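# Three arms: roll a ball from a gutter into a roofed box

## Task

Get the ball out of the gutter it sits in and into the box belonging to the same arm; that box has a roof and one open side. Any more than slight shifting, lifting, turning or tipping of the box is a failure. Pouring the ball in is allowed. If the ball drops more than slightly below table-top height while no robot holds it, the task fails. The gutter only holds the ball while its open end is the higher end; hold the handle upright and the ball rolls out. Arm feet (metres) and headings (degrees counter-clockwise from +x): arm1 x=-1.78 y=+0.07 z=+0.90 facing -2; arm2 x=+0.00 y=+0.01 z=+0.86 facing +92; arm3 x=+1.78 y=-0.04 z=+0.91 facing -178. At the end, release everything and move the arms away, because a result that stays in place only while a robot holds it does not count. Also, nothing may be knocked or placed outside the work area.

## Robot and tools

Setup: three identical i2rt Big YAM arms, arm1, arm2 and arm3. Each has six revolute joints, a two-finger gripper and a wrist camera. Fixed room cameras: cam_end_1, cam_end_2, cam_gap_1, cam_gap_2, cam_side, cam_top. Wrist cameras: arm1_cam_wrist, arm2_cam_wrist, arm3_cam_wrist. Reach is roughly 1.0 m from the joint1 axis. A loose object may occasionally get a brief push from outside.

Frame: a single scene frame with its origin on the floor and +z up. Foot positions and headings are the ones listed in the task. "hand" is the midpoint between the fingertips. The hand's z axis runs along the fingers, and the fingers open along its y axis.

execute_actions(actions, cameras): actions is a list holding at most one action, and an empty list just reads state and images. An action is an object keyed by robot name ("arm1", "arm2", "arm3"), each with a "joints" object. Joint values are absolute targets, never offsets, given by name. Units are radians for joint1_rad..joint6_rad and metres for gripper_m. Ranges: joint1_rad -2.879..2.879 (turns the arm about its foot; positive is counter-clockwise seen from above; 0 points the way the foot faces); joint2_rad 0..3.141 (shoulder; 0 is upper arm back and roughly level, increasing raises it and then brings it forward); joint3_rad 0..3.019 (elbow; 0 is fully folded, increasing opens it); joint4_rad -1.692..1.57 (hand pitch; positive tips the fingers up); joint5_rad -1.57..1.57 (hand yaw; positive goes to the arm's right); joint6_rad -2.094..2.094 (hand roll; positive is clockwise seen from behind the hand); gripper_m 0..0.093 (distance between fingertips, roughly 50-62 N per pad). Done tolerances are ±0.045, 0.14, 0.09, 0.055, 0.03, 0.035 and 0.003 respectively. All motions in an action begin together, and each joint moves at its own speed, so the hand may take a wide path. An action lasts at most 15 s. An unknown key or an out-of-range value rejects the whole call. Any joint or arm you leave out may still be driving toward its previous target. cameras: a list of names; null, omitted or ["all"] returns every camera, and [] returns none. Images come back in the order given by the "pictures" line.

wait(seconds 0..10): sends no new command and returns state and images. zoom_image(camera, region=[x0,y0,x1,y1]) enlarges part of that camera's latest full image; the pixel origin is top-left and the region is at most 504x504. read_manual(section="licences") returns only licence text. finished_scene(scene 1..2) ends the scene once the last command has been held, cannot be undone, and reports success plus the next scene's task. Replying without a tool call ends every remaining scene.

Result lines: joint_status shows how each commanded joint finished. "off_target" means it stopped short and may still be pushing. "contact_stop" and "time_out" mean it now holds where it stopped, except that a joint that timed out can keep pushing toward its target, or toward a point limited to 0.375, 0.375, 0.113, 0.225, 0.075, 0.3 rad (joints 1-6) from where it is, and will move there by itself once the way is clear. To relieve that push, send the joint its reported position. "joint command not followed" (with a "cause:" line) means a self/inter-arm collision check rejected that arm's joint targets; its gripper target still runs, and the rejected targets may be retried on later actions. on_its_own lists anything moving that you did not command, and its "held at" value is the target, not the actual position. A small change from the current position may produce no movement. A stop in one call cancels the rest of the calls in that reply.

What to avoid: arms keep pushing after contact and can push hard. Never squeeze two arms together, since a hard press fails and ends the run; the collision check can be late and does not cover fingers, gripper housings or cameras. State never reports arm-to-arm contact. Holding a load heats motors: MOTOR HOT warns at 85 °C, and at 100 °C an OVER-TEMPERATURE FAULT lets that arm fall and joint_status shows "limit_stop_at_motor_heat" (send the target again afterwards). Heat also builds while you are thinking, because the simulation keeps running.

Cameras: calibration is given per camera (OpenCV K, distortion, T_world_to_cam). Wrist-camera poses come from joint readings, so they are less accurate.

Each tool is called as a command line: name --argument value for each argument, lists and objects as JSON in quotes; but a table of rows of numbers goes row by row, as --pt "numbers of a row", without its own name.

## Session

execute_actions --actions '[]'

Scene clock: 0.00 s.
arm1.joint_positions: joint1_rad=+0.076 joint2_rad=+0.459 joint3_rad=+1.691 joint4_rad=-1.487 joint5_rad=+0.052 joint6_rad=-0.333 gripper_m=+0.094
arm1.joint_status: not commanded
arm1.hand: x=-1.7108 y=+0.0676 z=+1.5586 quat_wxyz=(-0.606, +0.133, -0.776, +0.113) (m; scene frame)
arm2.joint_positions: joint1_rad=+0.711 joint2_rad=+0.510 joint3_rad=+1.555 joint4_rad=-1.476 joint5_rad=+0.262 joint6_rad=+0.126 gripper_m=+0.095
arm2.joint_status: not commanded
arm2.hand: x=-0.0657 y=+0.1416 z=+1.4671 quat_wxyz=(-0.290, +0.712, -0.444, -0.460) (m; scene frame)
arm3.joint_positions: joint1_rad=+0.504 joint2_rad=+0.433 joint3_rad=+1.339 joint4_rad=-1.404 joint5_rad=-0.187 joint6_rad=+0.266 gripper_m=+0.095
arm3.joint_status: not commanded
arm3.hand: x=+1.6638 y=-0.1469 z=+1.4407 quat_wxyz=(-0.270, -0.842, -0.164, +0.438) (m; scene frame)
pictures: arm1_cam_wrist, arm2_cam_wrist, arm3_cam_wrist, cam_end_1, cam_end_2, cam_gap_1, cam_gap_2, cam_side, cam_top
camera_calibration (this result's frames):
arm1_cam_wrist: T_world_to_cam=[[0.0685562, -0.939175, 0.336528, -0.341859], [-0.75666, -0.268794, -0.596, -0.340327], [0.650204, -0.213778, -0.729063, 2.38785], [0, 0, 0, 1]] pos_world=[-1.78667, 0.0979263, 1.65311]
arm2_cam_wrist: T_world_to_cam=[[0.895486, 0.444811, 0.0157804, -0.0295416], [0.390864, -0.768933, -0.505932, 0.878904], [-0.21291, 0.459223, -0.862429, 1.31427], [0, 0, 0, 1]] pos_world=[-0.037257, 0.0854156, 1.5786]
arm3_cam_wrist: T_world_to_cam=[[-0.502596, 0.810136, -0.30179, 1.38935], [0.835998, 0.36651, -0.408385, -0.74579], [-0.220238, -0.457548, -0.861478, 1.66386], [0, 0, 0, 1]] pos_world=[1.68821, -0.0909306, 1.5481]
Images, in order (width x height): arm1_cam_wrist 616x616, arm2_cam_wrist 616x616, arm3_cam_wrist 616x616, cam_end_1 504x504, cam_end_2 504x504, cam_gap_1 504x504, cam_gap_2 504x504, cam_side 504x504, cam_top 504x504.

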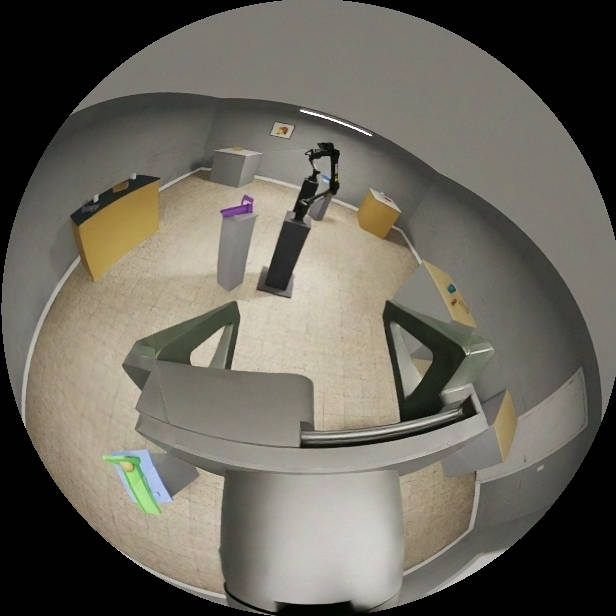

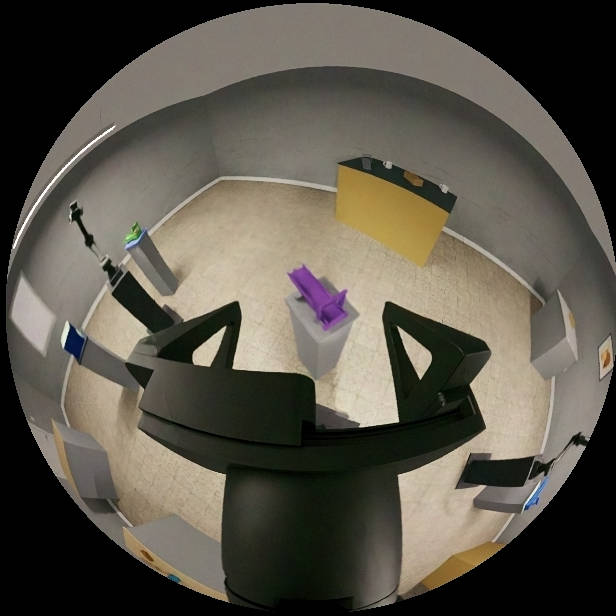

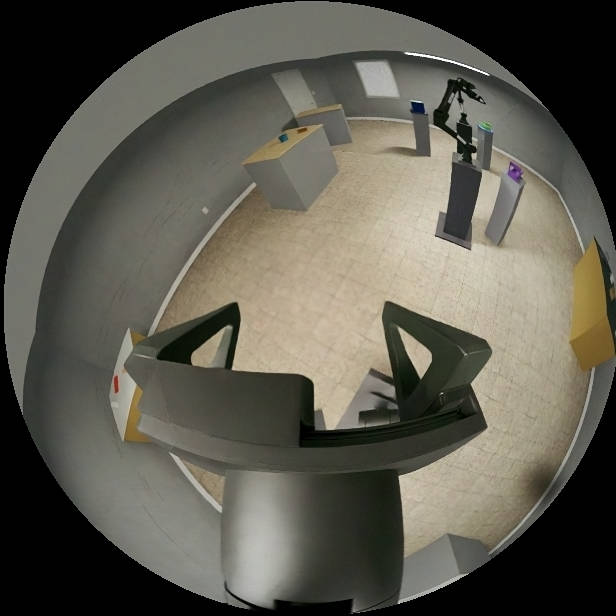

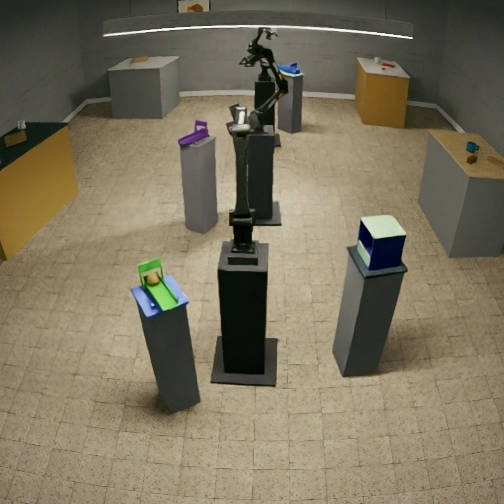

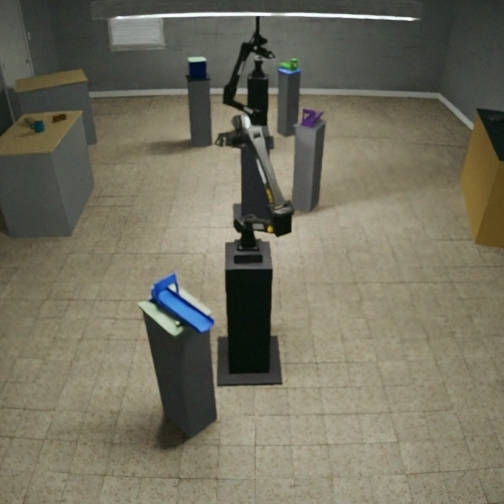

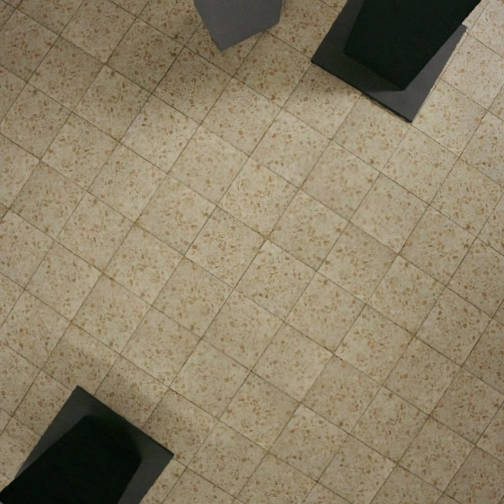

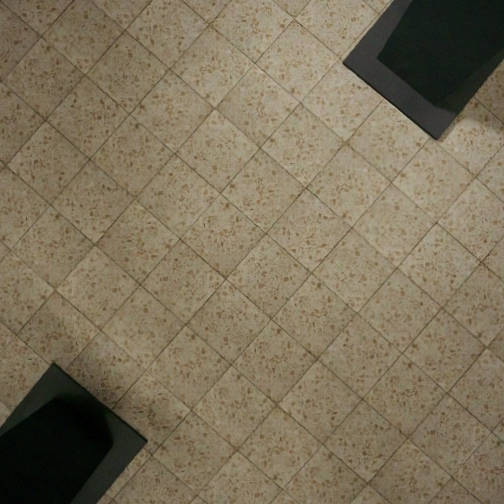

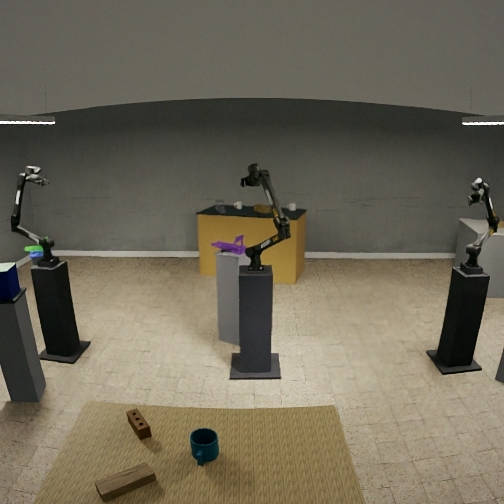

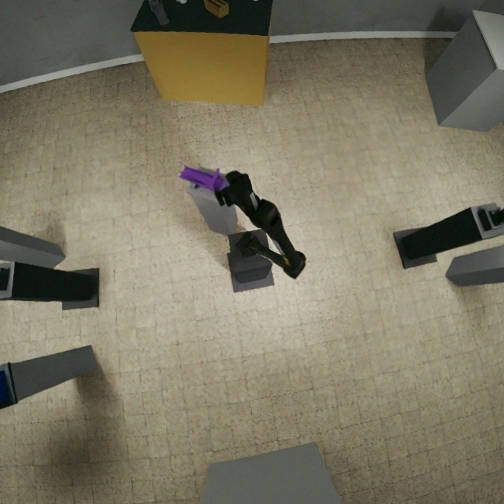

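Now the ball is in the green gutter at arm1.

zoom_image --camera "cam_end_1" --region '[115, 245, 205, 330]'

zoom_image --camera "cam_end_1" --region '[335, 200, 420, 290]'

zoom_image --camera "arm1_cam_wrist" --region '[90, 430, 210, 530]'

zoom_image --camera "cam_end_2" --region '[175, 40, 315, 100]'

zoom_image --camera "cam_side" --region '[0, 225, 80, 310]'

Region (115, 245, 205, 330) of cam_end_1's 504x504 image, scaled by 5.600, with more detail than that image has.

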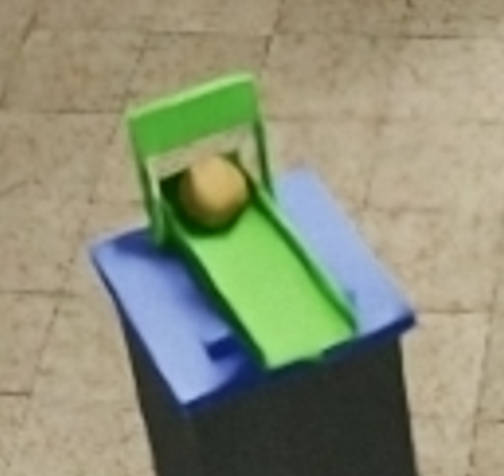

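Region (335, 200, 420, 290) of cam_end_1's 504x504 image, scaled by 5.600, with more detail than that image has.

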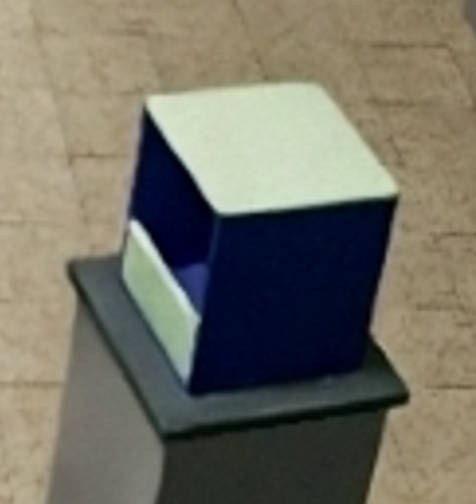

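Region (90, 430, 210, 530) of arm1_cam_wrist's 616x616 image, scaled by 4.200, with more detail than that image has.

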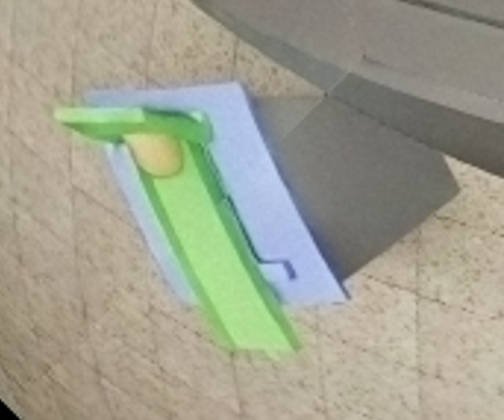

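Region (175, 40, 315, 100) of cam_end_2's 504x504 image, scaled by 3.600, with more detail than that image has; it fills the top 216 rows of this view, and the rest is white.

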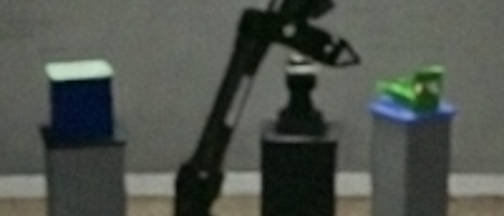

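Region (0, 225, 80, 310) of cam_side's 504x504 image, scaled by 5.929, with more detail than that image has; it fills the left 474 columns of this view, and the rest is white.

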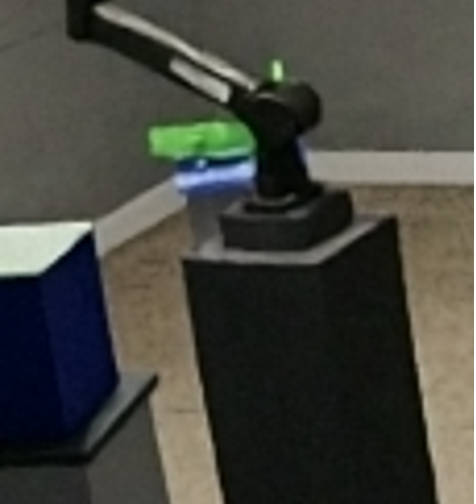

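execute_actions --actions '[{"arm1": {"joints": {"joint1_rad": 1.995, "joint2_rad": 1.68, "joint3_rad": 1.54, "joint4_rad": -1.445, "joint5_rad": -0.245, "joint6_rad": -0.19, "gripper_m": 0.08}}}]' --cameras '["arm1_cam_wrist", "cam_end_1", "cam_side"]'

Scene clock: 42.50 s.
arm1.joint_positions: joint1_rad=+1.998 joint2_rad=+1.685 joint3_rad=+1.544 joint4_rad=-1.445 joint5_rad=-0.245 joint6_rad=-0.197 gripper_m=+0.080
arm1.joint_status: all done
arm1.hand: x=-2.0138 y=+0.5233 z=+1.0985 quat_wxyz=(+0.100, +0.875, -0.470, -0.064) (m; scene frame)
arm2.joint_positions: joint1_rad=+0.711 joint2_rad=+0.510 joint3_rad=+1.555 joint4_rad=-1.476 joint5_rad=+0.262 joint6_rad=+0.126 gripper_m=+0.095
arm2.joint_status: not commanded
arm2.hand: x=-0.0657 y=+0.1416 z=+1.4671 quat_wxyz=(-0.290, +0.712, -0.444, -0.460) (m; scene frame)
arm3.joint_positions: joint1_rad=+0.504 joint2_rad=+0.433 joint3_rad=+1.339 joint4_rad=-1.404 joint5_rad=-0.187 joint6_rad=+0.266 gripper_m=+0.095
arm3.joint_status: not commanded
arm3.hand: x=+1.6638 y=-0.1469 z=+1.4407 quat_wxyz=(-0.270, -0.842, -0.164, +0.438) (m; scene frame)
pictures: arm1_cam_wrist, cam_end_1, cam_side
camera_calibration (this result's frames):
arm1_cam_wrist: T_world_to_cam=[[0.809653, 0.538183, -0.234138, 1.60796], [0.565638, -0.609101, 0.555923, 0.854226], [0.156574, -0.582542, -0.797577, 1.62097], [0, 0, 0, 1]] pos_world=[-2.03887, 0.599219, 1.19445]
Images, in order (width x height): arm1_cam_wrist 616x616, cam_end_1 504x504, cam_side 504x504.

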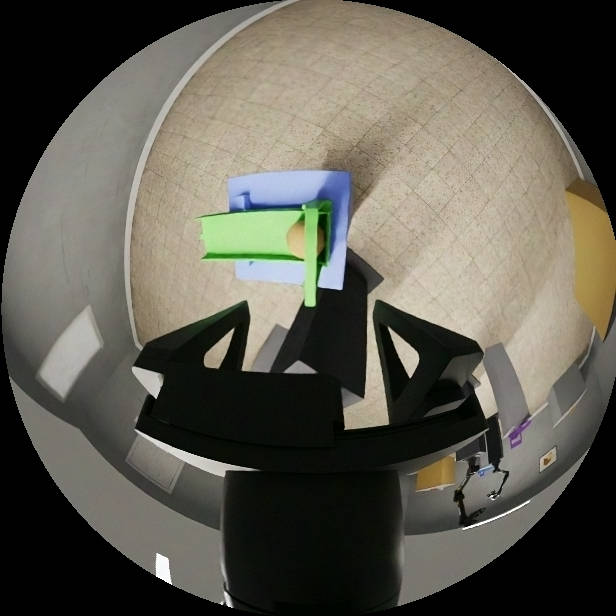

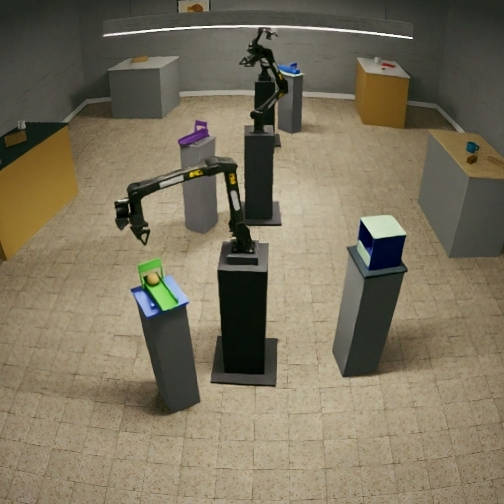

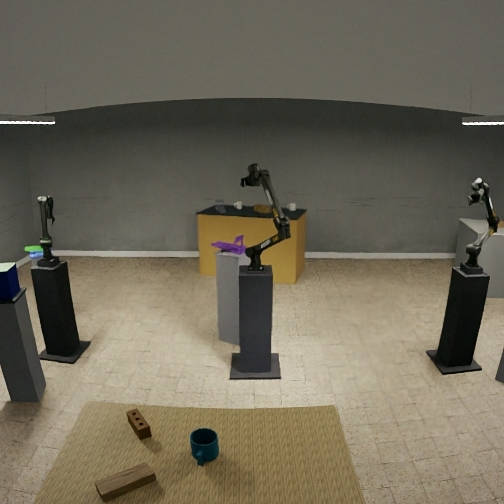

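zoom_image --camera "arm1_cam_wrist" --region '[190, 160, 390, 320]'

zoom_image --camera "arm1_cam_wrist" --region '[270, 190, 350, 315]'

zoom_image --camera "cam_end_1" --region '[100, 185, 200, 325]'

Region (190, 160, 390, 320) of arm1_cam_wrist's 616x616 image, scaled by 2.520, with more detail than that image has; it fills the top 403 rows of this view, and the rest is white.

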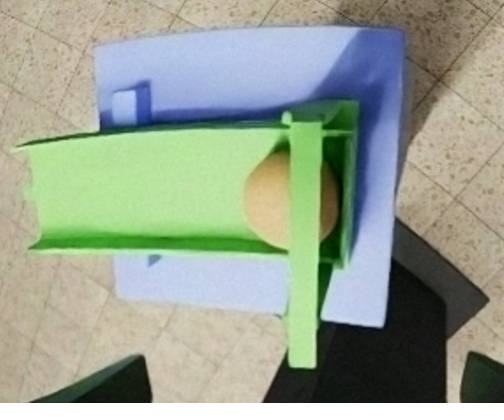

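Region (270, 190, 350, 315) of arm1_cam_wrist's 616x616 image, scaled by 4.032, with more detail than that image has; it fills the left 323 columns of this view, and the rest is white.

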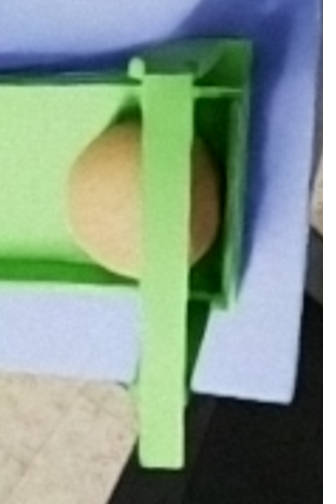

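Region (100, 185, 200, 325) of cam_end_1's 504x504 image, scaled by 3.600, with more detail than that image has; it fills the left 360 columns of this view, and the rest is white.

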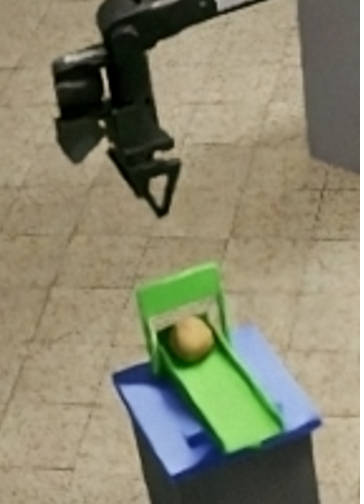

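execute_actions --actions '[{"arm1": {"joints": {"joint1_rad": 2.07, "joint2_rad": 1.775, "joint3_rad": 1.303, "joint4_rad": -1.12, "joint5_rad": -0.25, "joint6_rad": -0.1, "gripper_m": 0.06}}}]' --cameras '["arm1_cam_wrist", "cam_end_1"]'

zoom_image --camera "arm1_cam_wrist" --region '[200, 180, 420, 390]'

zoom_image --camera "cam_end_1" --region '[105, 205, 200, 325]'

Scene clock: 71.90 s.
arm1.joint_positions: joint1_rad=+2.072 joint2_rad=+1.779 joint3_rad=+1.302 joint4_rad=-1.134 joint5_rad=-0.247 joint6_rad=-0.110 gripper_m=+0.060
arm1.joint_status: all done
arm1.hand: x=-2.0406 y=+0.4940 z=+0.9649 quat_wxyz=(+0.113, +0.870, -0.477, -0.046) (m; scene frame)
arm2.joint_positions: joint1_rad=+0.711 joint2_rad=+0.510 joint3_rad=+1.555 joint4_rad=-1.476 joint5_rad=+0.262 joint6_rad=+0.126 gripper_m=+0.095
arm2.joint_status: not commanded
arm2.hand: x=-0.0657 y=+0.1416 z=+1.4671 quat_wxyz=(-0.290, +0.712, -0.444, -0.460) (m; scene frame)
arm3.joint_positions: joint1_rad=+0.504 joint2_rad=+0.433 joint3_rad=+1.339 joint4_rad=-1.404 joint5_rad=-0.187 joint6_rad=+0.266 gripper_m=+0.095
arm3.joint_status: not commanded
arm3.hand: x=+1.6638 y=-0.1469 z=+1.4407 quat_wxyz=(-0.270, -0.842, -0.164, +0.438) (m; scene frame)
pictures: arm1_cam_wrist, cam_end_1
camera_calibration (this result's frames):
arm1_cam_wrist: T_world_to_cam=[[0.820243, 0.519156, -0.240164, 1.65094], [0.547571, -0.591206, 0.59215, 0.8451], [0.165432, -0.617213, -0.769207, 1.50935], [0, 0, 0, 1]] pos_world=[-2.06662, 0.574124, 1.05707]
Images, in order (width x height): arm1_cam_wrist 616x616, cam_end_1 504x504.

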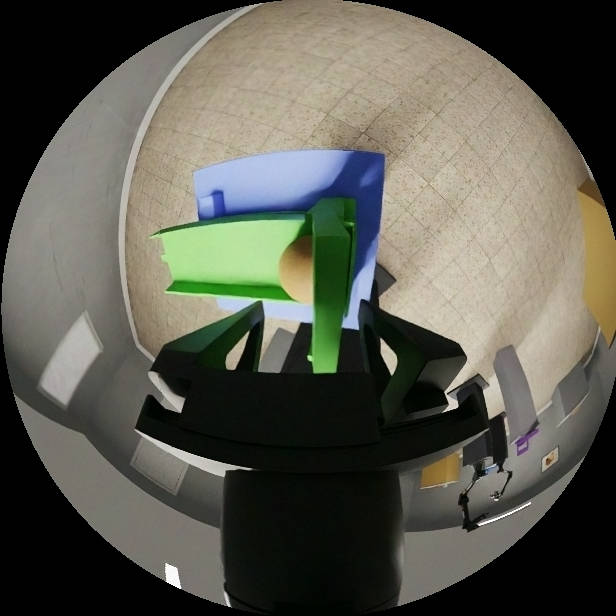

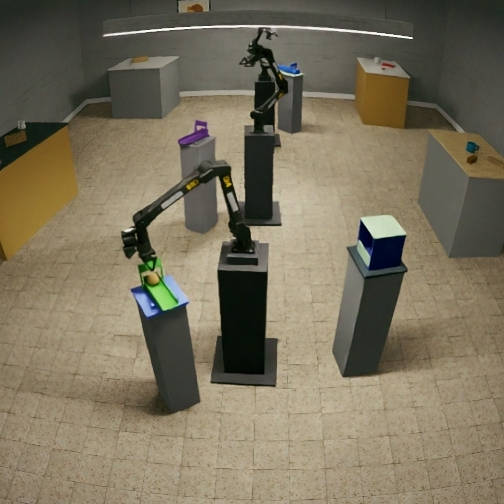

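Region (200, 180, 420, 390) of arm1_cam_wrist's 616x616 image, scaled by 2.291, with more detail than that image has; it fills the top 481 rows of this view, and the rest is white.

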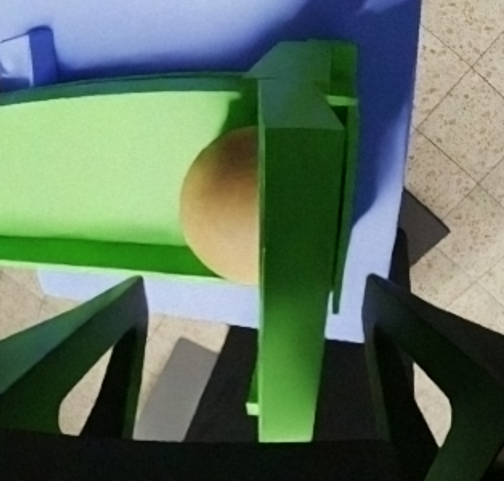

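Region (105, 205, 200, 325) of cam_end_1's 504x504 image, scaled by 4.200, with more detail than that image has; it fills the left 399 columns of this view, and the rest is white.

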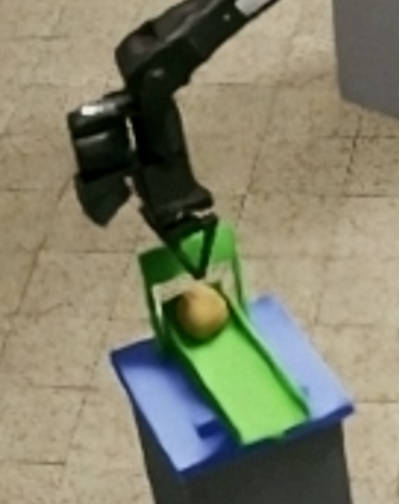

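execute_actions --actions '[]'

Scene clock: 87.27 s.
arm1.joint_positions: joint1_rad=+2.072 joint2_rad=+1.779 joint3_rad=+1.302 joint4_rad=-1.134 joint5_rad=-0.247 joint6_rad=-0.110 gripper_m=+0.060
arm1.joint_status: all done
arm1.hand: x=-2.0406 y=+0.4940 z=+0.9649 quat_wxyz=(+0.113, +0.870, -0.477, -0.046) (m; scene frame)
arm2.joint_positions: joint1_rad=+0.711 joint2_rad=+0.510 joint3_rad=+1.555 joint4_rad=-1.476 joint5_rad=+0.262 joint6_rad=+0.126 gripper_m=+0.095
arm2.joint_status: not commanded
arm2.hand: x=-0.0657 y=+0.1416 z=+1.4671 quat_wxyz=(-0.290, +0.712, -0.444, -0.460) (m; scene frame)
arm3.joint_positions: joint1_rad=+0.504 joint2_rad=+0.433 joint3_rad=+1.339 joint4_rad=-1.404 joint5_rad=-0.187 joint6_rad=+0.266 gripper_m=+0.095
arm3.joint_status: not commanded
arm3.hand: x=+1.6638 y=-0.1469 z=+1.4407 quat_wxyz=(-0.270, -0.842, -0.164, +0.438) (m; scene frame)
pictures: arm1_cam_wrist, arm2_cam_wrist, arm3_cam_wrist, cam_end_1, cam_end_2, cam_gap_1, cam_gap_2, cam_side, cam_top
camera_calibration (this result's frames):
arm1_cam_wrist: T_world_to_cam=[[0.820243, 0.519156, -0.240164, 1.65094], [0.547571, -0.591206, 0.59215, 0.8451], [0.165432, -0.617213, -0.769207, 1.50935], [0, 0, 0, 1]] pos_world=[-2.06662, 0.574124, 1.05707]
arm2_cam_wrist: T_world_to_cam=[[0.895486, 0.444811, 0.0157804, -0.0295416], [0.390864, -0.768933, -0.505932, 0.878904], [-0.21291, 0.459223, -0.862429, 1.31427], [0, 0, 0, 1]] pos_world=[-0.037257, 0.0854156, 1.5786]
arm3_cam_wrist: T_world_to_cam=[[-0.502596, 0.810136, -0.30179, 1.38935], [0.835998, 0.36651, -0.408385, -0.74579], [-0.220238, -0.457548, -0.861478, 1.66386], [0, 0, 0, 1]] pos_world=[1.68821, -0.0909306, 1.5481]
Images, in order (width x height): arm1_cam_wrist 616x616, arm2_cam_wrist 616x616, arm3_cam_wrist 616x616, cam_end_1 504x504, cam_end_2 504x504, cam_gap_1 504x504, cam_gap_2 504x504, cam_side 504x504, cam_top 504x504.

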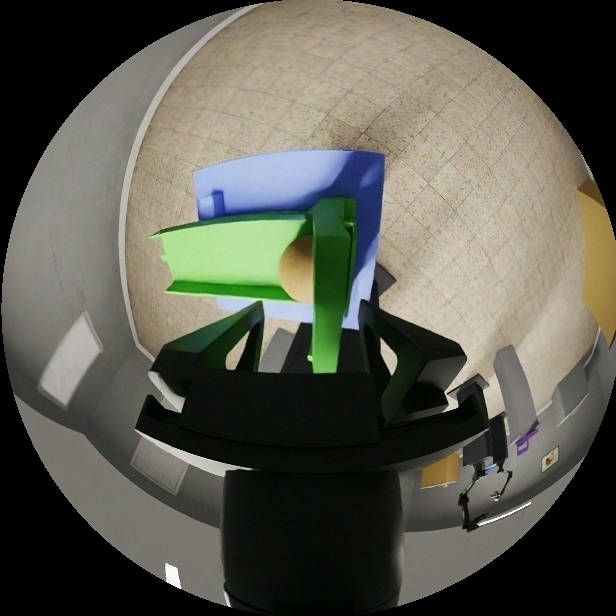

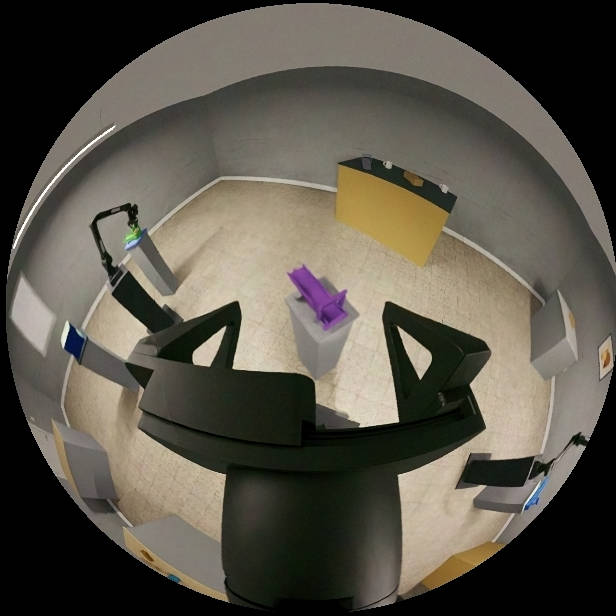

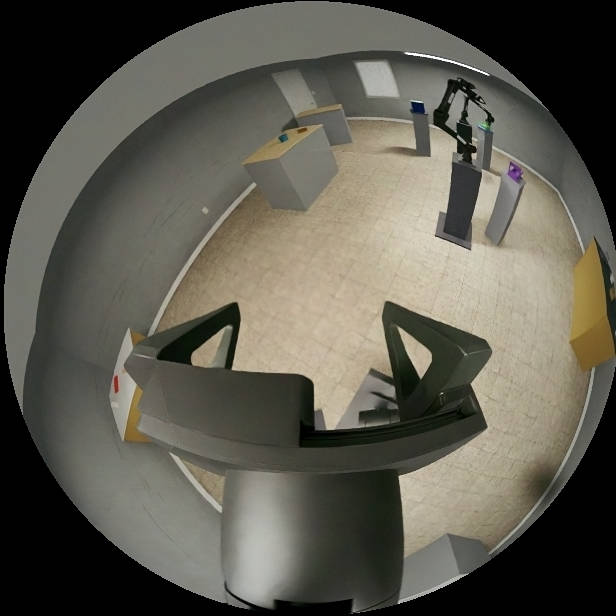

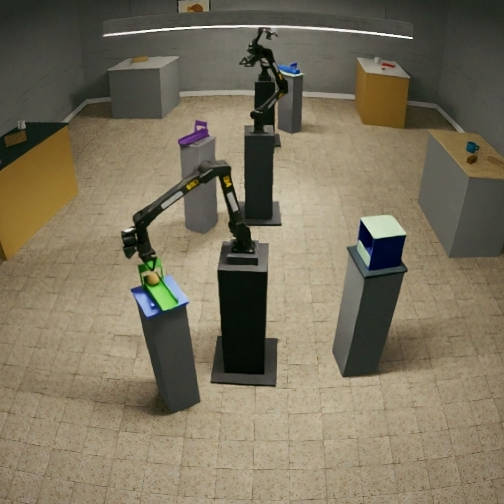

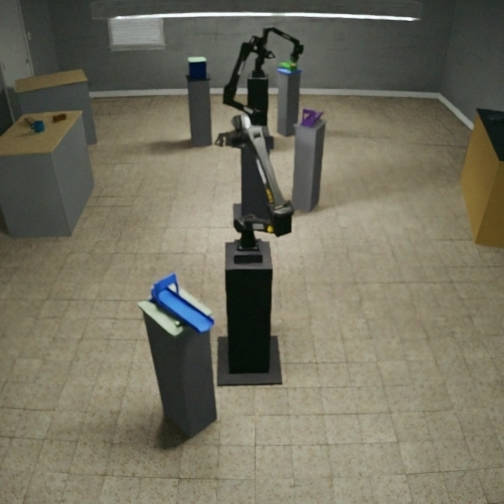

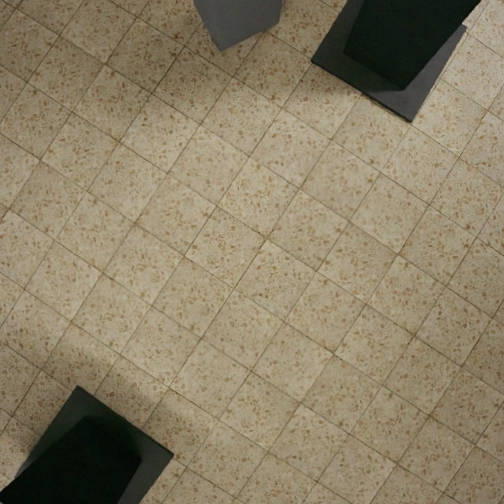

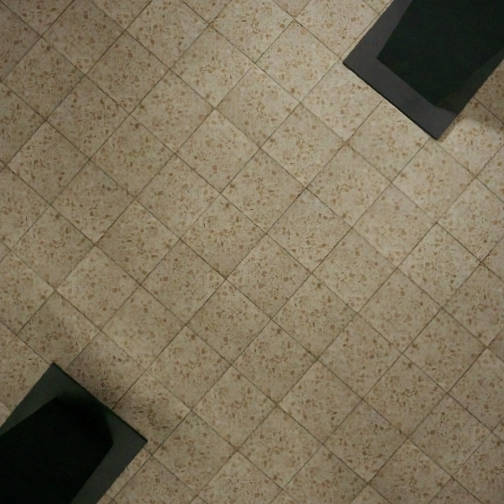

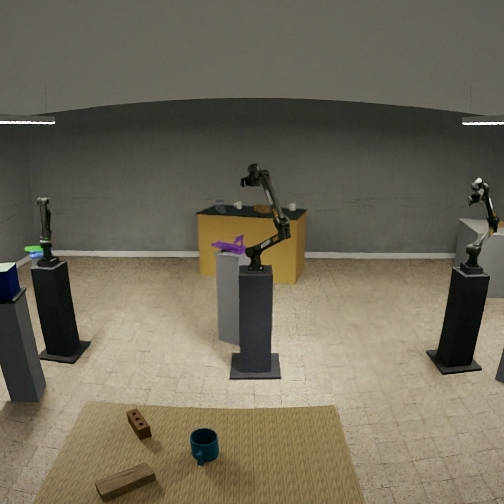

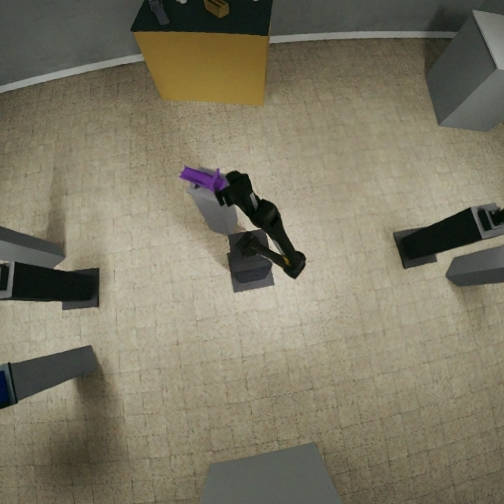

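execute_actions --actions '[{"arm1": {"joints": {"joint1_rad": 2.048, "gripper_m": 0.04}}}]' --cameras '["arm1_cam_wrist", "cam_end_1"]'

Scene clock: 92.40 s.
arm1.joint_positions: joint1_rad=+2.060 joint2_rad=+1.779 joint3_rad=+1.302 joint4_rad=-1.134 joint5_rad=-0.247 joint6_rad=-0.110 gripper_m=+0.040
arm1.joint_status: all done
arm1.hand: x=-2.0352 y=+0.4972 z=+0.9649 quat_wxyz=(+0.112, +0.867, -0.482, -0.047) (m; scene frame)
arm2.joint_positions: joint1_rad=+0.711 joint2_rad=+0.510 joint3_rad=+1.555 joint4_rad=-1.476 joint5_rad=+0.262 joint6_rad=+0.126 gripper_m=+0.095
arm2.joint_status: not commanded
arm2.hand: x=-0.0657 y=+0.1416 z=+1.4671 quat_wxyz=(-0.290, +0.712, -0.444, -0.460) (m; scene frame)
arm3.joint_positions: joint1_rad=+0.504 joint2_rad=+0.433 joint3_rad=+1.339 joint4_rad=-1.404 joint5_rad=-0.187 joint6_rad=+0.266 gripper_m=+0.095
arm3.joint_status: not commanded
arm3.hand: x=+1.6638 y=-0.1469 z=+1.4407 quat_wxyz=(-0.270, -0.842, -0.164, +0.438) (m; scene frame)
pictures: arm1_cam_wrist, cam_end_1
camera_calibration (this result's frames):
arm1_cam_wrist: T_world_to_cam=[[0.826736, 0.508829, -0.240003, 1.66306], [0.540028, -0.598145, 0.592108, 0.832188], [0.157725, -0.619125, -0.76929, 1.49584], [0, 0, 0, 1]] pos_world=[-2.06025, 0.577667, 1.05713]
Images, in order (width x height): arm1_cam_wrist 616x616, cam_end_1 504x504.

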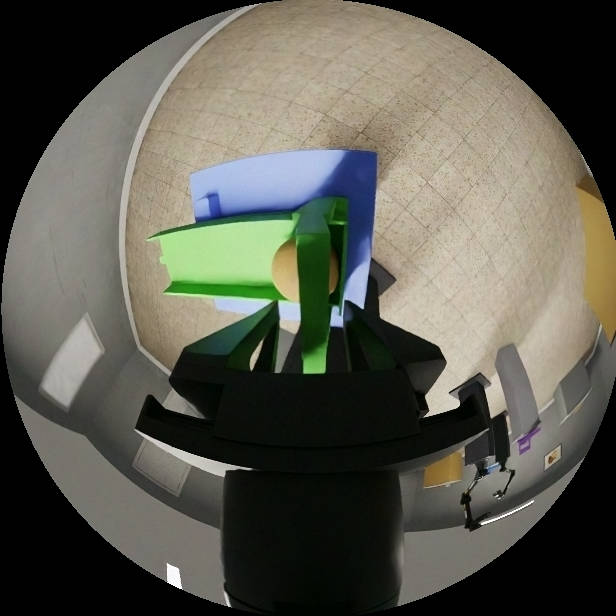

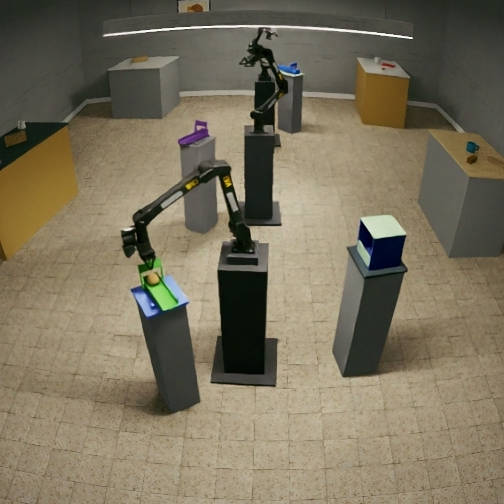

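Centred now. Close the gripper.

execute_actions --actions '[{"arm1": {"joints": {"gripper_m": 0.0}}}]' --cameras '["arm1_cam_wrist", "cam_end_1"]'

Scene clock: 95.17 s.
arm1.joint_positions: joint1_rad=+2.059 joint2_rad=+1.779 joint3_rad=+1.302 joint4_rad=-1.134 joint5_rad=-0.250 joint6_rad=-0.109 gripper_m=+0.011
arm1.joint_status: gripper_m off_target (ended at +0.011, target +0.000)
arm1.hand: x=-2.0354 y=+0.4972 z=+0.9653 quat_wxyz=(+0.114, +0.867, -0.483, -0.048) (m; scene frame)
arm2.joint_positions: joint1_rad=+0.711 joint2_rad=+0.510 joint3_rad=+1.555 joint4_rad=-1.476 joint5_rad=+0.262 joint6_rad=+0.126 gripper_m=+0.095
arm2.joint_status: not commanded
arm2.hand: x=-0.0657 y=+0.1416 z=+1.4671 quat_wxyz=(-0.290, +0.712, -0.444, -0.460) (m; scene frame)
arm3.joint_positions: joint1_rad=+0.504 joint2_rad=+0.433 joint3_rad=+1.339 joint4_rad=-1.404 joint5_rad=-0.187 joint6_rad=+0.266 gripper_m=+0.095
arm3.joint_status: not commanded
arm3.hand: x=+1.6638 y=-0.1469 z=+1.4407 quat_wxyz=(-0.270, -0.842, -0.164, +0.438) (m; scene frame)
pictures: arm1_cam_wrist, cam_end_1
camera_calibration (this result's frames):
arm1_cam_wrist: T_world_to_cam=[[0.826632, 0.50745, -0.243257, 1.66694], [0.54113, -0.598133, 0.591113, 0.835287], [0.154461, -0.620267, -0.769033, 1.48978], [0, 0, 0, 1]] pos_world=[-2.06006, 0.577784, 1.05743]
Images, in order (width x height): arm1_cam_wrist 616x616, cam_end_1 504x504.

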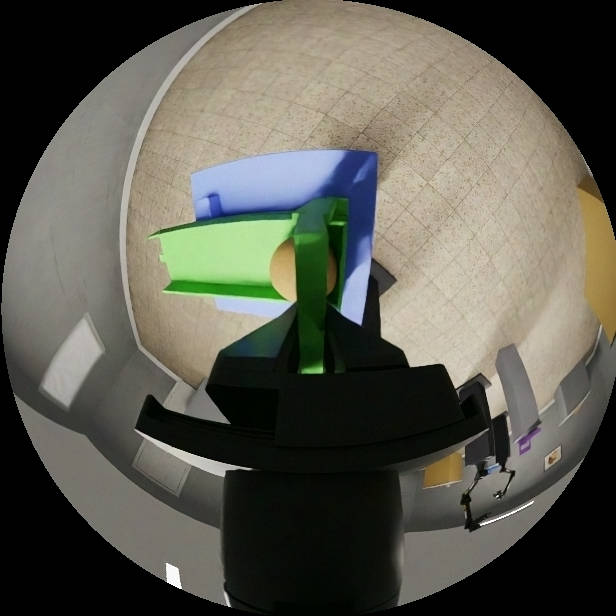

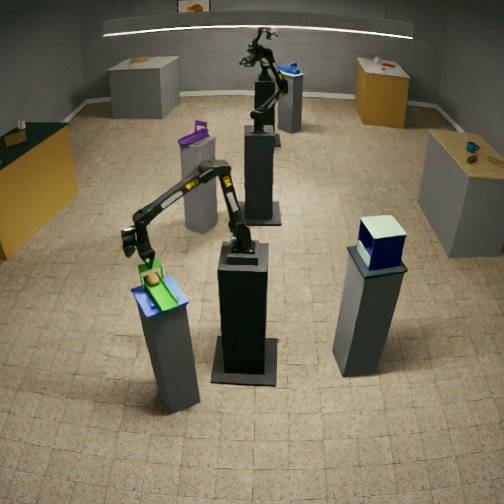

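execute_actions --actions '[{"arm1": {"joints": {"joint2_rad": 1.67, "joint3_rad": 1.48, "joint4_rad": -1.37, "joint5_rad": -0.33}}}]' --cameras '["arm1_cam_wrist", "cam_end_1"]'

Scene clock: 101.87 s.
arm1.joint_positions: joint1_rad=+2.058 joint2_rad=+1.658 joint3_rad=+1.435 joint4_rad=-1.356 joint5_rad=-0.322 joint6_rad=-0.109 gripper_m=+0.011
arm1.joint_status: all done
arm1.hand: x=-2.0457 y=+0.4905 z=+1.0741 quat_wxyz=(+0.134, +0.863, -0.480, -0.082) (m; scene frame)
arm2.joint_positions: joint1_rad=+0.711 joint2_rad=+0.510 joint3_rad=+1.555 joint4_rad=-1.476 joint5_rad=+0.262 joint6_rad=+0.126 gripper_m=+0.095
arm2.joint_status: not commanded
arm2.hand: x=-0.0657 y=+0.1416 z=+1.4671 quat_wxyz=(-0.290, +0.712, -0.444, -0.460) (m; scene frame)
arm3.joint_positions: joint1_rad=+0.504 joint2_rad=+0.433 joint3_rad=+1.339 joint4_rad=-1.404 joint5_rad=-0.187 joint6_rad=+0.266 gripper_m=+0.095
arm3.joint_status: not commanded
arm3.hand: x=+1.6638 y=-0.1469 z=+1.4407 quat_wxyz=(-0.270, -0.842, -0.164, +0.438) (m; scene frame)
pictures: arm1_cam_wrist, cam_end_1
camera_calibration (this result's frames):
arm1_cam_wrist: T_world_to_cam=[[0.806849, 0.503526, -0.30896, 1.73734], [0.583687, -0.598804, 0.5484, 0.905818], [0.0911271, -0.622812, -0.777046, 1.45119], [0, 0, 0, 1]] pos_world=[-2.06273, 0.571428, 1.16766]
Images, in order (width x height): arm1_cam_wrist 616x616, cam_end_1 504x504.

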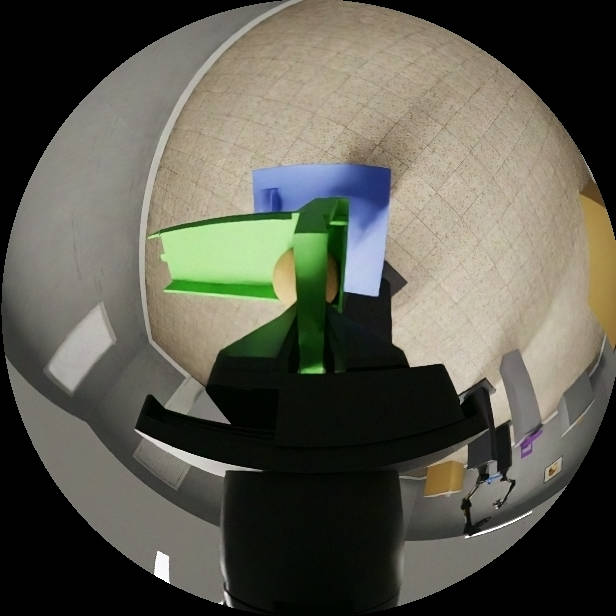

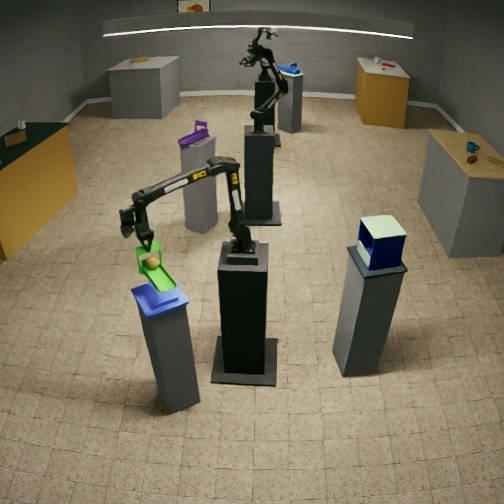

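execute_actions --actions '[{"arm1": {"joints": {"joint1_rad": 1.1, "joint2_rad": 1.5, "joint3_rad": 1.35, "joint4_rad": -1.22, "joint5_rad": -0.46, "joint6_rad": 0.37}}}]' --cameras '["arm1_cam_wrist", "cam_end_1"]'

Scene clock: 113.97 s.
arm1.joint_positions: joint1_rad=+1.098 joint2_rad=+1.502 joint3_rad=+1.355 joint4_rad=-1.230 joint5_rad=-0.452 joint6_rad=+0.360 gripper_m=+0.011
arm1.joint_status: all done
arm1.hand: x=-1.6114 y=+0.5307 z=+1.1314 quat_wxyz=(+0.070, +0.355, -0.905, -0.225) (m; scene frame)
arm2.joint_positions: joint1_rad=+0.711 joint2_rad=+0.510 joint3_rad=+1.555 joint4_rad=-1.476 joint5_rad=+0.262 joint6_rad=+0.126 gripper_m=+0.095
arm2.joint_status: not commanded
arm2.hand: x=-0.0657 y=+0.1416 z=+1.4671 quat_wxyz=(-0.290, +0.712, -0.444, -0.460) (m; scene frame)
arm3.joint_positions: joint1_rad=+0.504 joint2_rad=+0.433 joint3_rad=+1.339 joint4_rad=-1.404 joint5_rad=-0.187 joint6_rad=+0.266 gripper_m=+0.095
arm3.joint_status: not commanded
arm3.hand: x=+1.6638 y=-0.1469 z=+1.4407 quat_wxyz=(-0.270, -0.842, -0.164, +0.438) (m; scene frame)
pictures: arm1_cam_wrist, cam_end_1
camera_calibration (this result's frames):
arm1_cam_wrist: T_world_to_cam=[[0.609984, -0.64807, -0.455989, 1.84469], [-0.429981, -0.754057, 0.496503, -0.847349], [-0.66561, -0.106792, -0.73862, -0.0555461], [0, 0, 0, 1]] pos_world=[-1.52655, 0.550607, 1.22084]
Images, in order (width x height): arm1_cam_wrist 616x616, cam_end_1 504x504.

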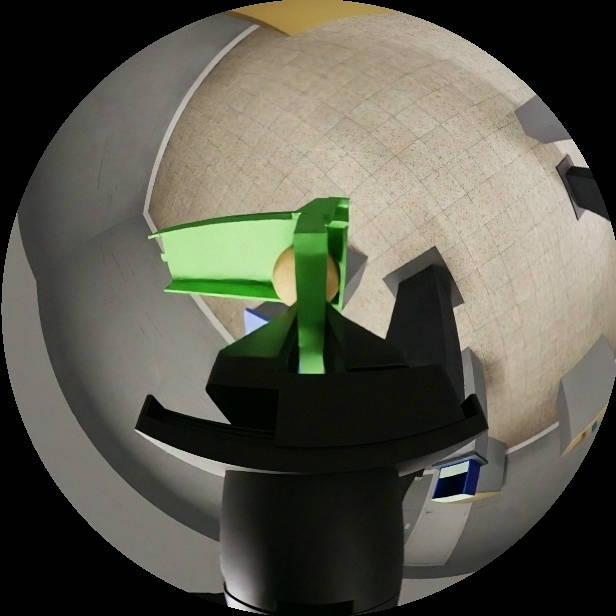

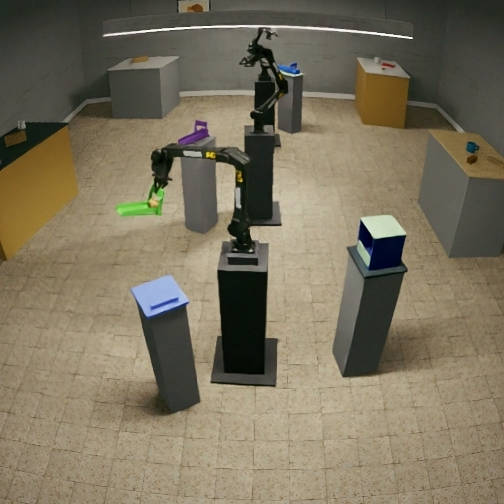

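execute_actions --actions '[{"arm1": {"joints": {"joint1_rad": -0.15, "joint2_rad": 1.2, "joint3_rad": 1.07, "joint4_rad": -0.98, "joint5_rad": -0.3, "joint6_rad": 0.98}}}]' --cameras '["arm1_cam_wrist", "cam_end_1"]'

Scene clock: 119.93 s.
arm1.joint_positions: joint1_rad=-0.148 joint2_rad=+1.203 joint3_rad=+1.078 joint4_rad=-0.998 joint5_rad=-0.296 joint6_rad=+0.970 gripper_m=+0.012
arm1.joint_status: all done
arm1.hand: x=-1.3502 y=+0.0405 z=+1.1519 quat_wxyz=(-0.155, -0.497, -0.826, -0.217) (m; scene frame)
arm2.joint_positions: joint1_rad=+0.711 joint2_rad=+0.510 joint3_rad=+1.555 joint4_rad=-1.476 joint5_rad=+0.262 joint6_rad=+0.126 gripper_m=+0.095
arm2.joint_status: not commanded
arm2.hand: x=-0.0657 y=+0.1416 z=+1.4671 quat_wxyz=(-0.290, +0.712, -0.444, -0.460) (m; scene frame)
arm3.joint_positions: joint1_rad=+0.504 joint2_rad=+0.433 joint3_rad=+1.339 joint4_rad=-1.404 joint5_rad=-0.187 joint6_rad=+0.266 gripper_m=+0.095
arm3.joint_status: not commanded
arm3.hand: x=+1.6638 y=-0.1469 z=+1.4407 quat_wxyz=(-0.270, -0.842, -0.164, +0.438) (m; scene frame)
pictures: arm1_cam_wrist, cam_end_1
camera_calibration (this result's frames):
arm1_cam_wrist: T_world_to_cam=[[-0.753833, -0.412248, -0.511652, -0.409863], [-0.647438, 0.598845, 0.471391, -1.43432], [0.11207, 0.686613, -0.718334, 1.0756], [0, 0, 0, 1]] pos_world=[-1.35814, -0.0485543, 1.23906]
Images, in order (width x height): arm1_cam_wrist 616x616, cam_end_1 504x504.

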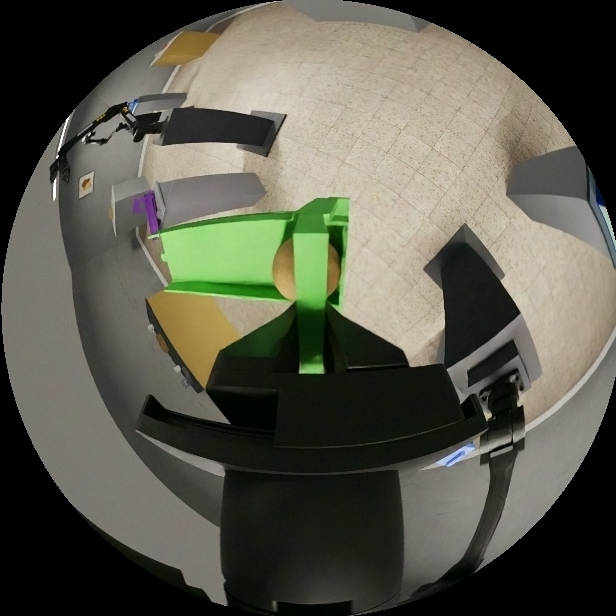

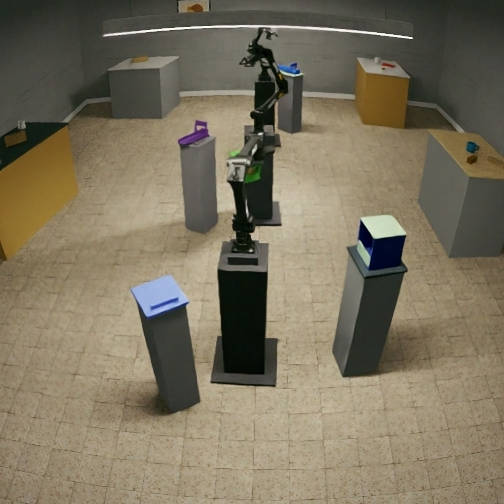

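zoom_image --camera "arm1_cam_wrist" --region '[130, 180, 370, 340]'

zoom_image --camera "cam_end_1" --region '[320, 190, 440, 300]'

Region (130, 180, 370, 340) of arm1_cam_wrist's 616x616 image, scaled by 2.100, with more detail than that image has.

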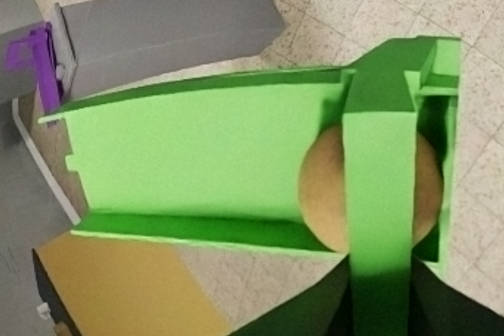

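Region (320, 190, 440, 300) of cam_end_1's 504x504 image, scaled by 4.200, with more detail than that image has; it fills the top 462 rows of this view, and the rest is white.

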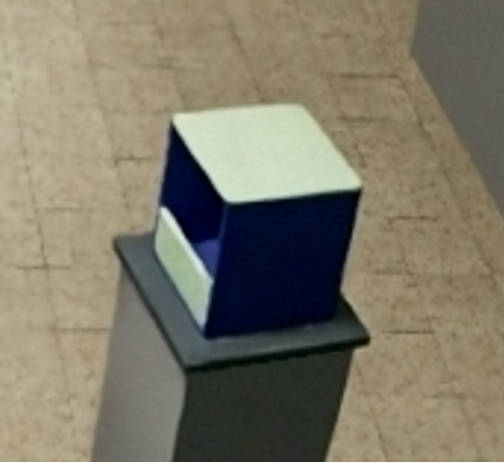

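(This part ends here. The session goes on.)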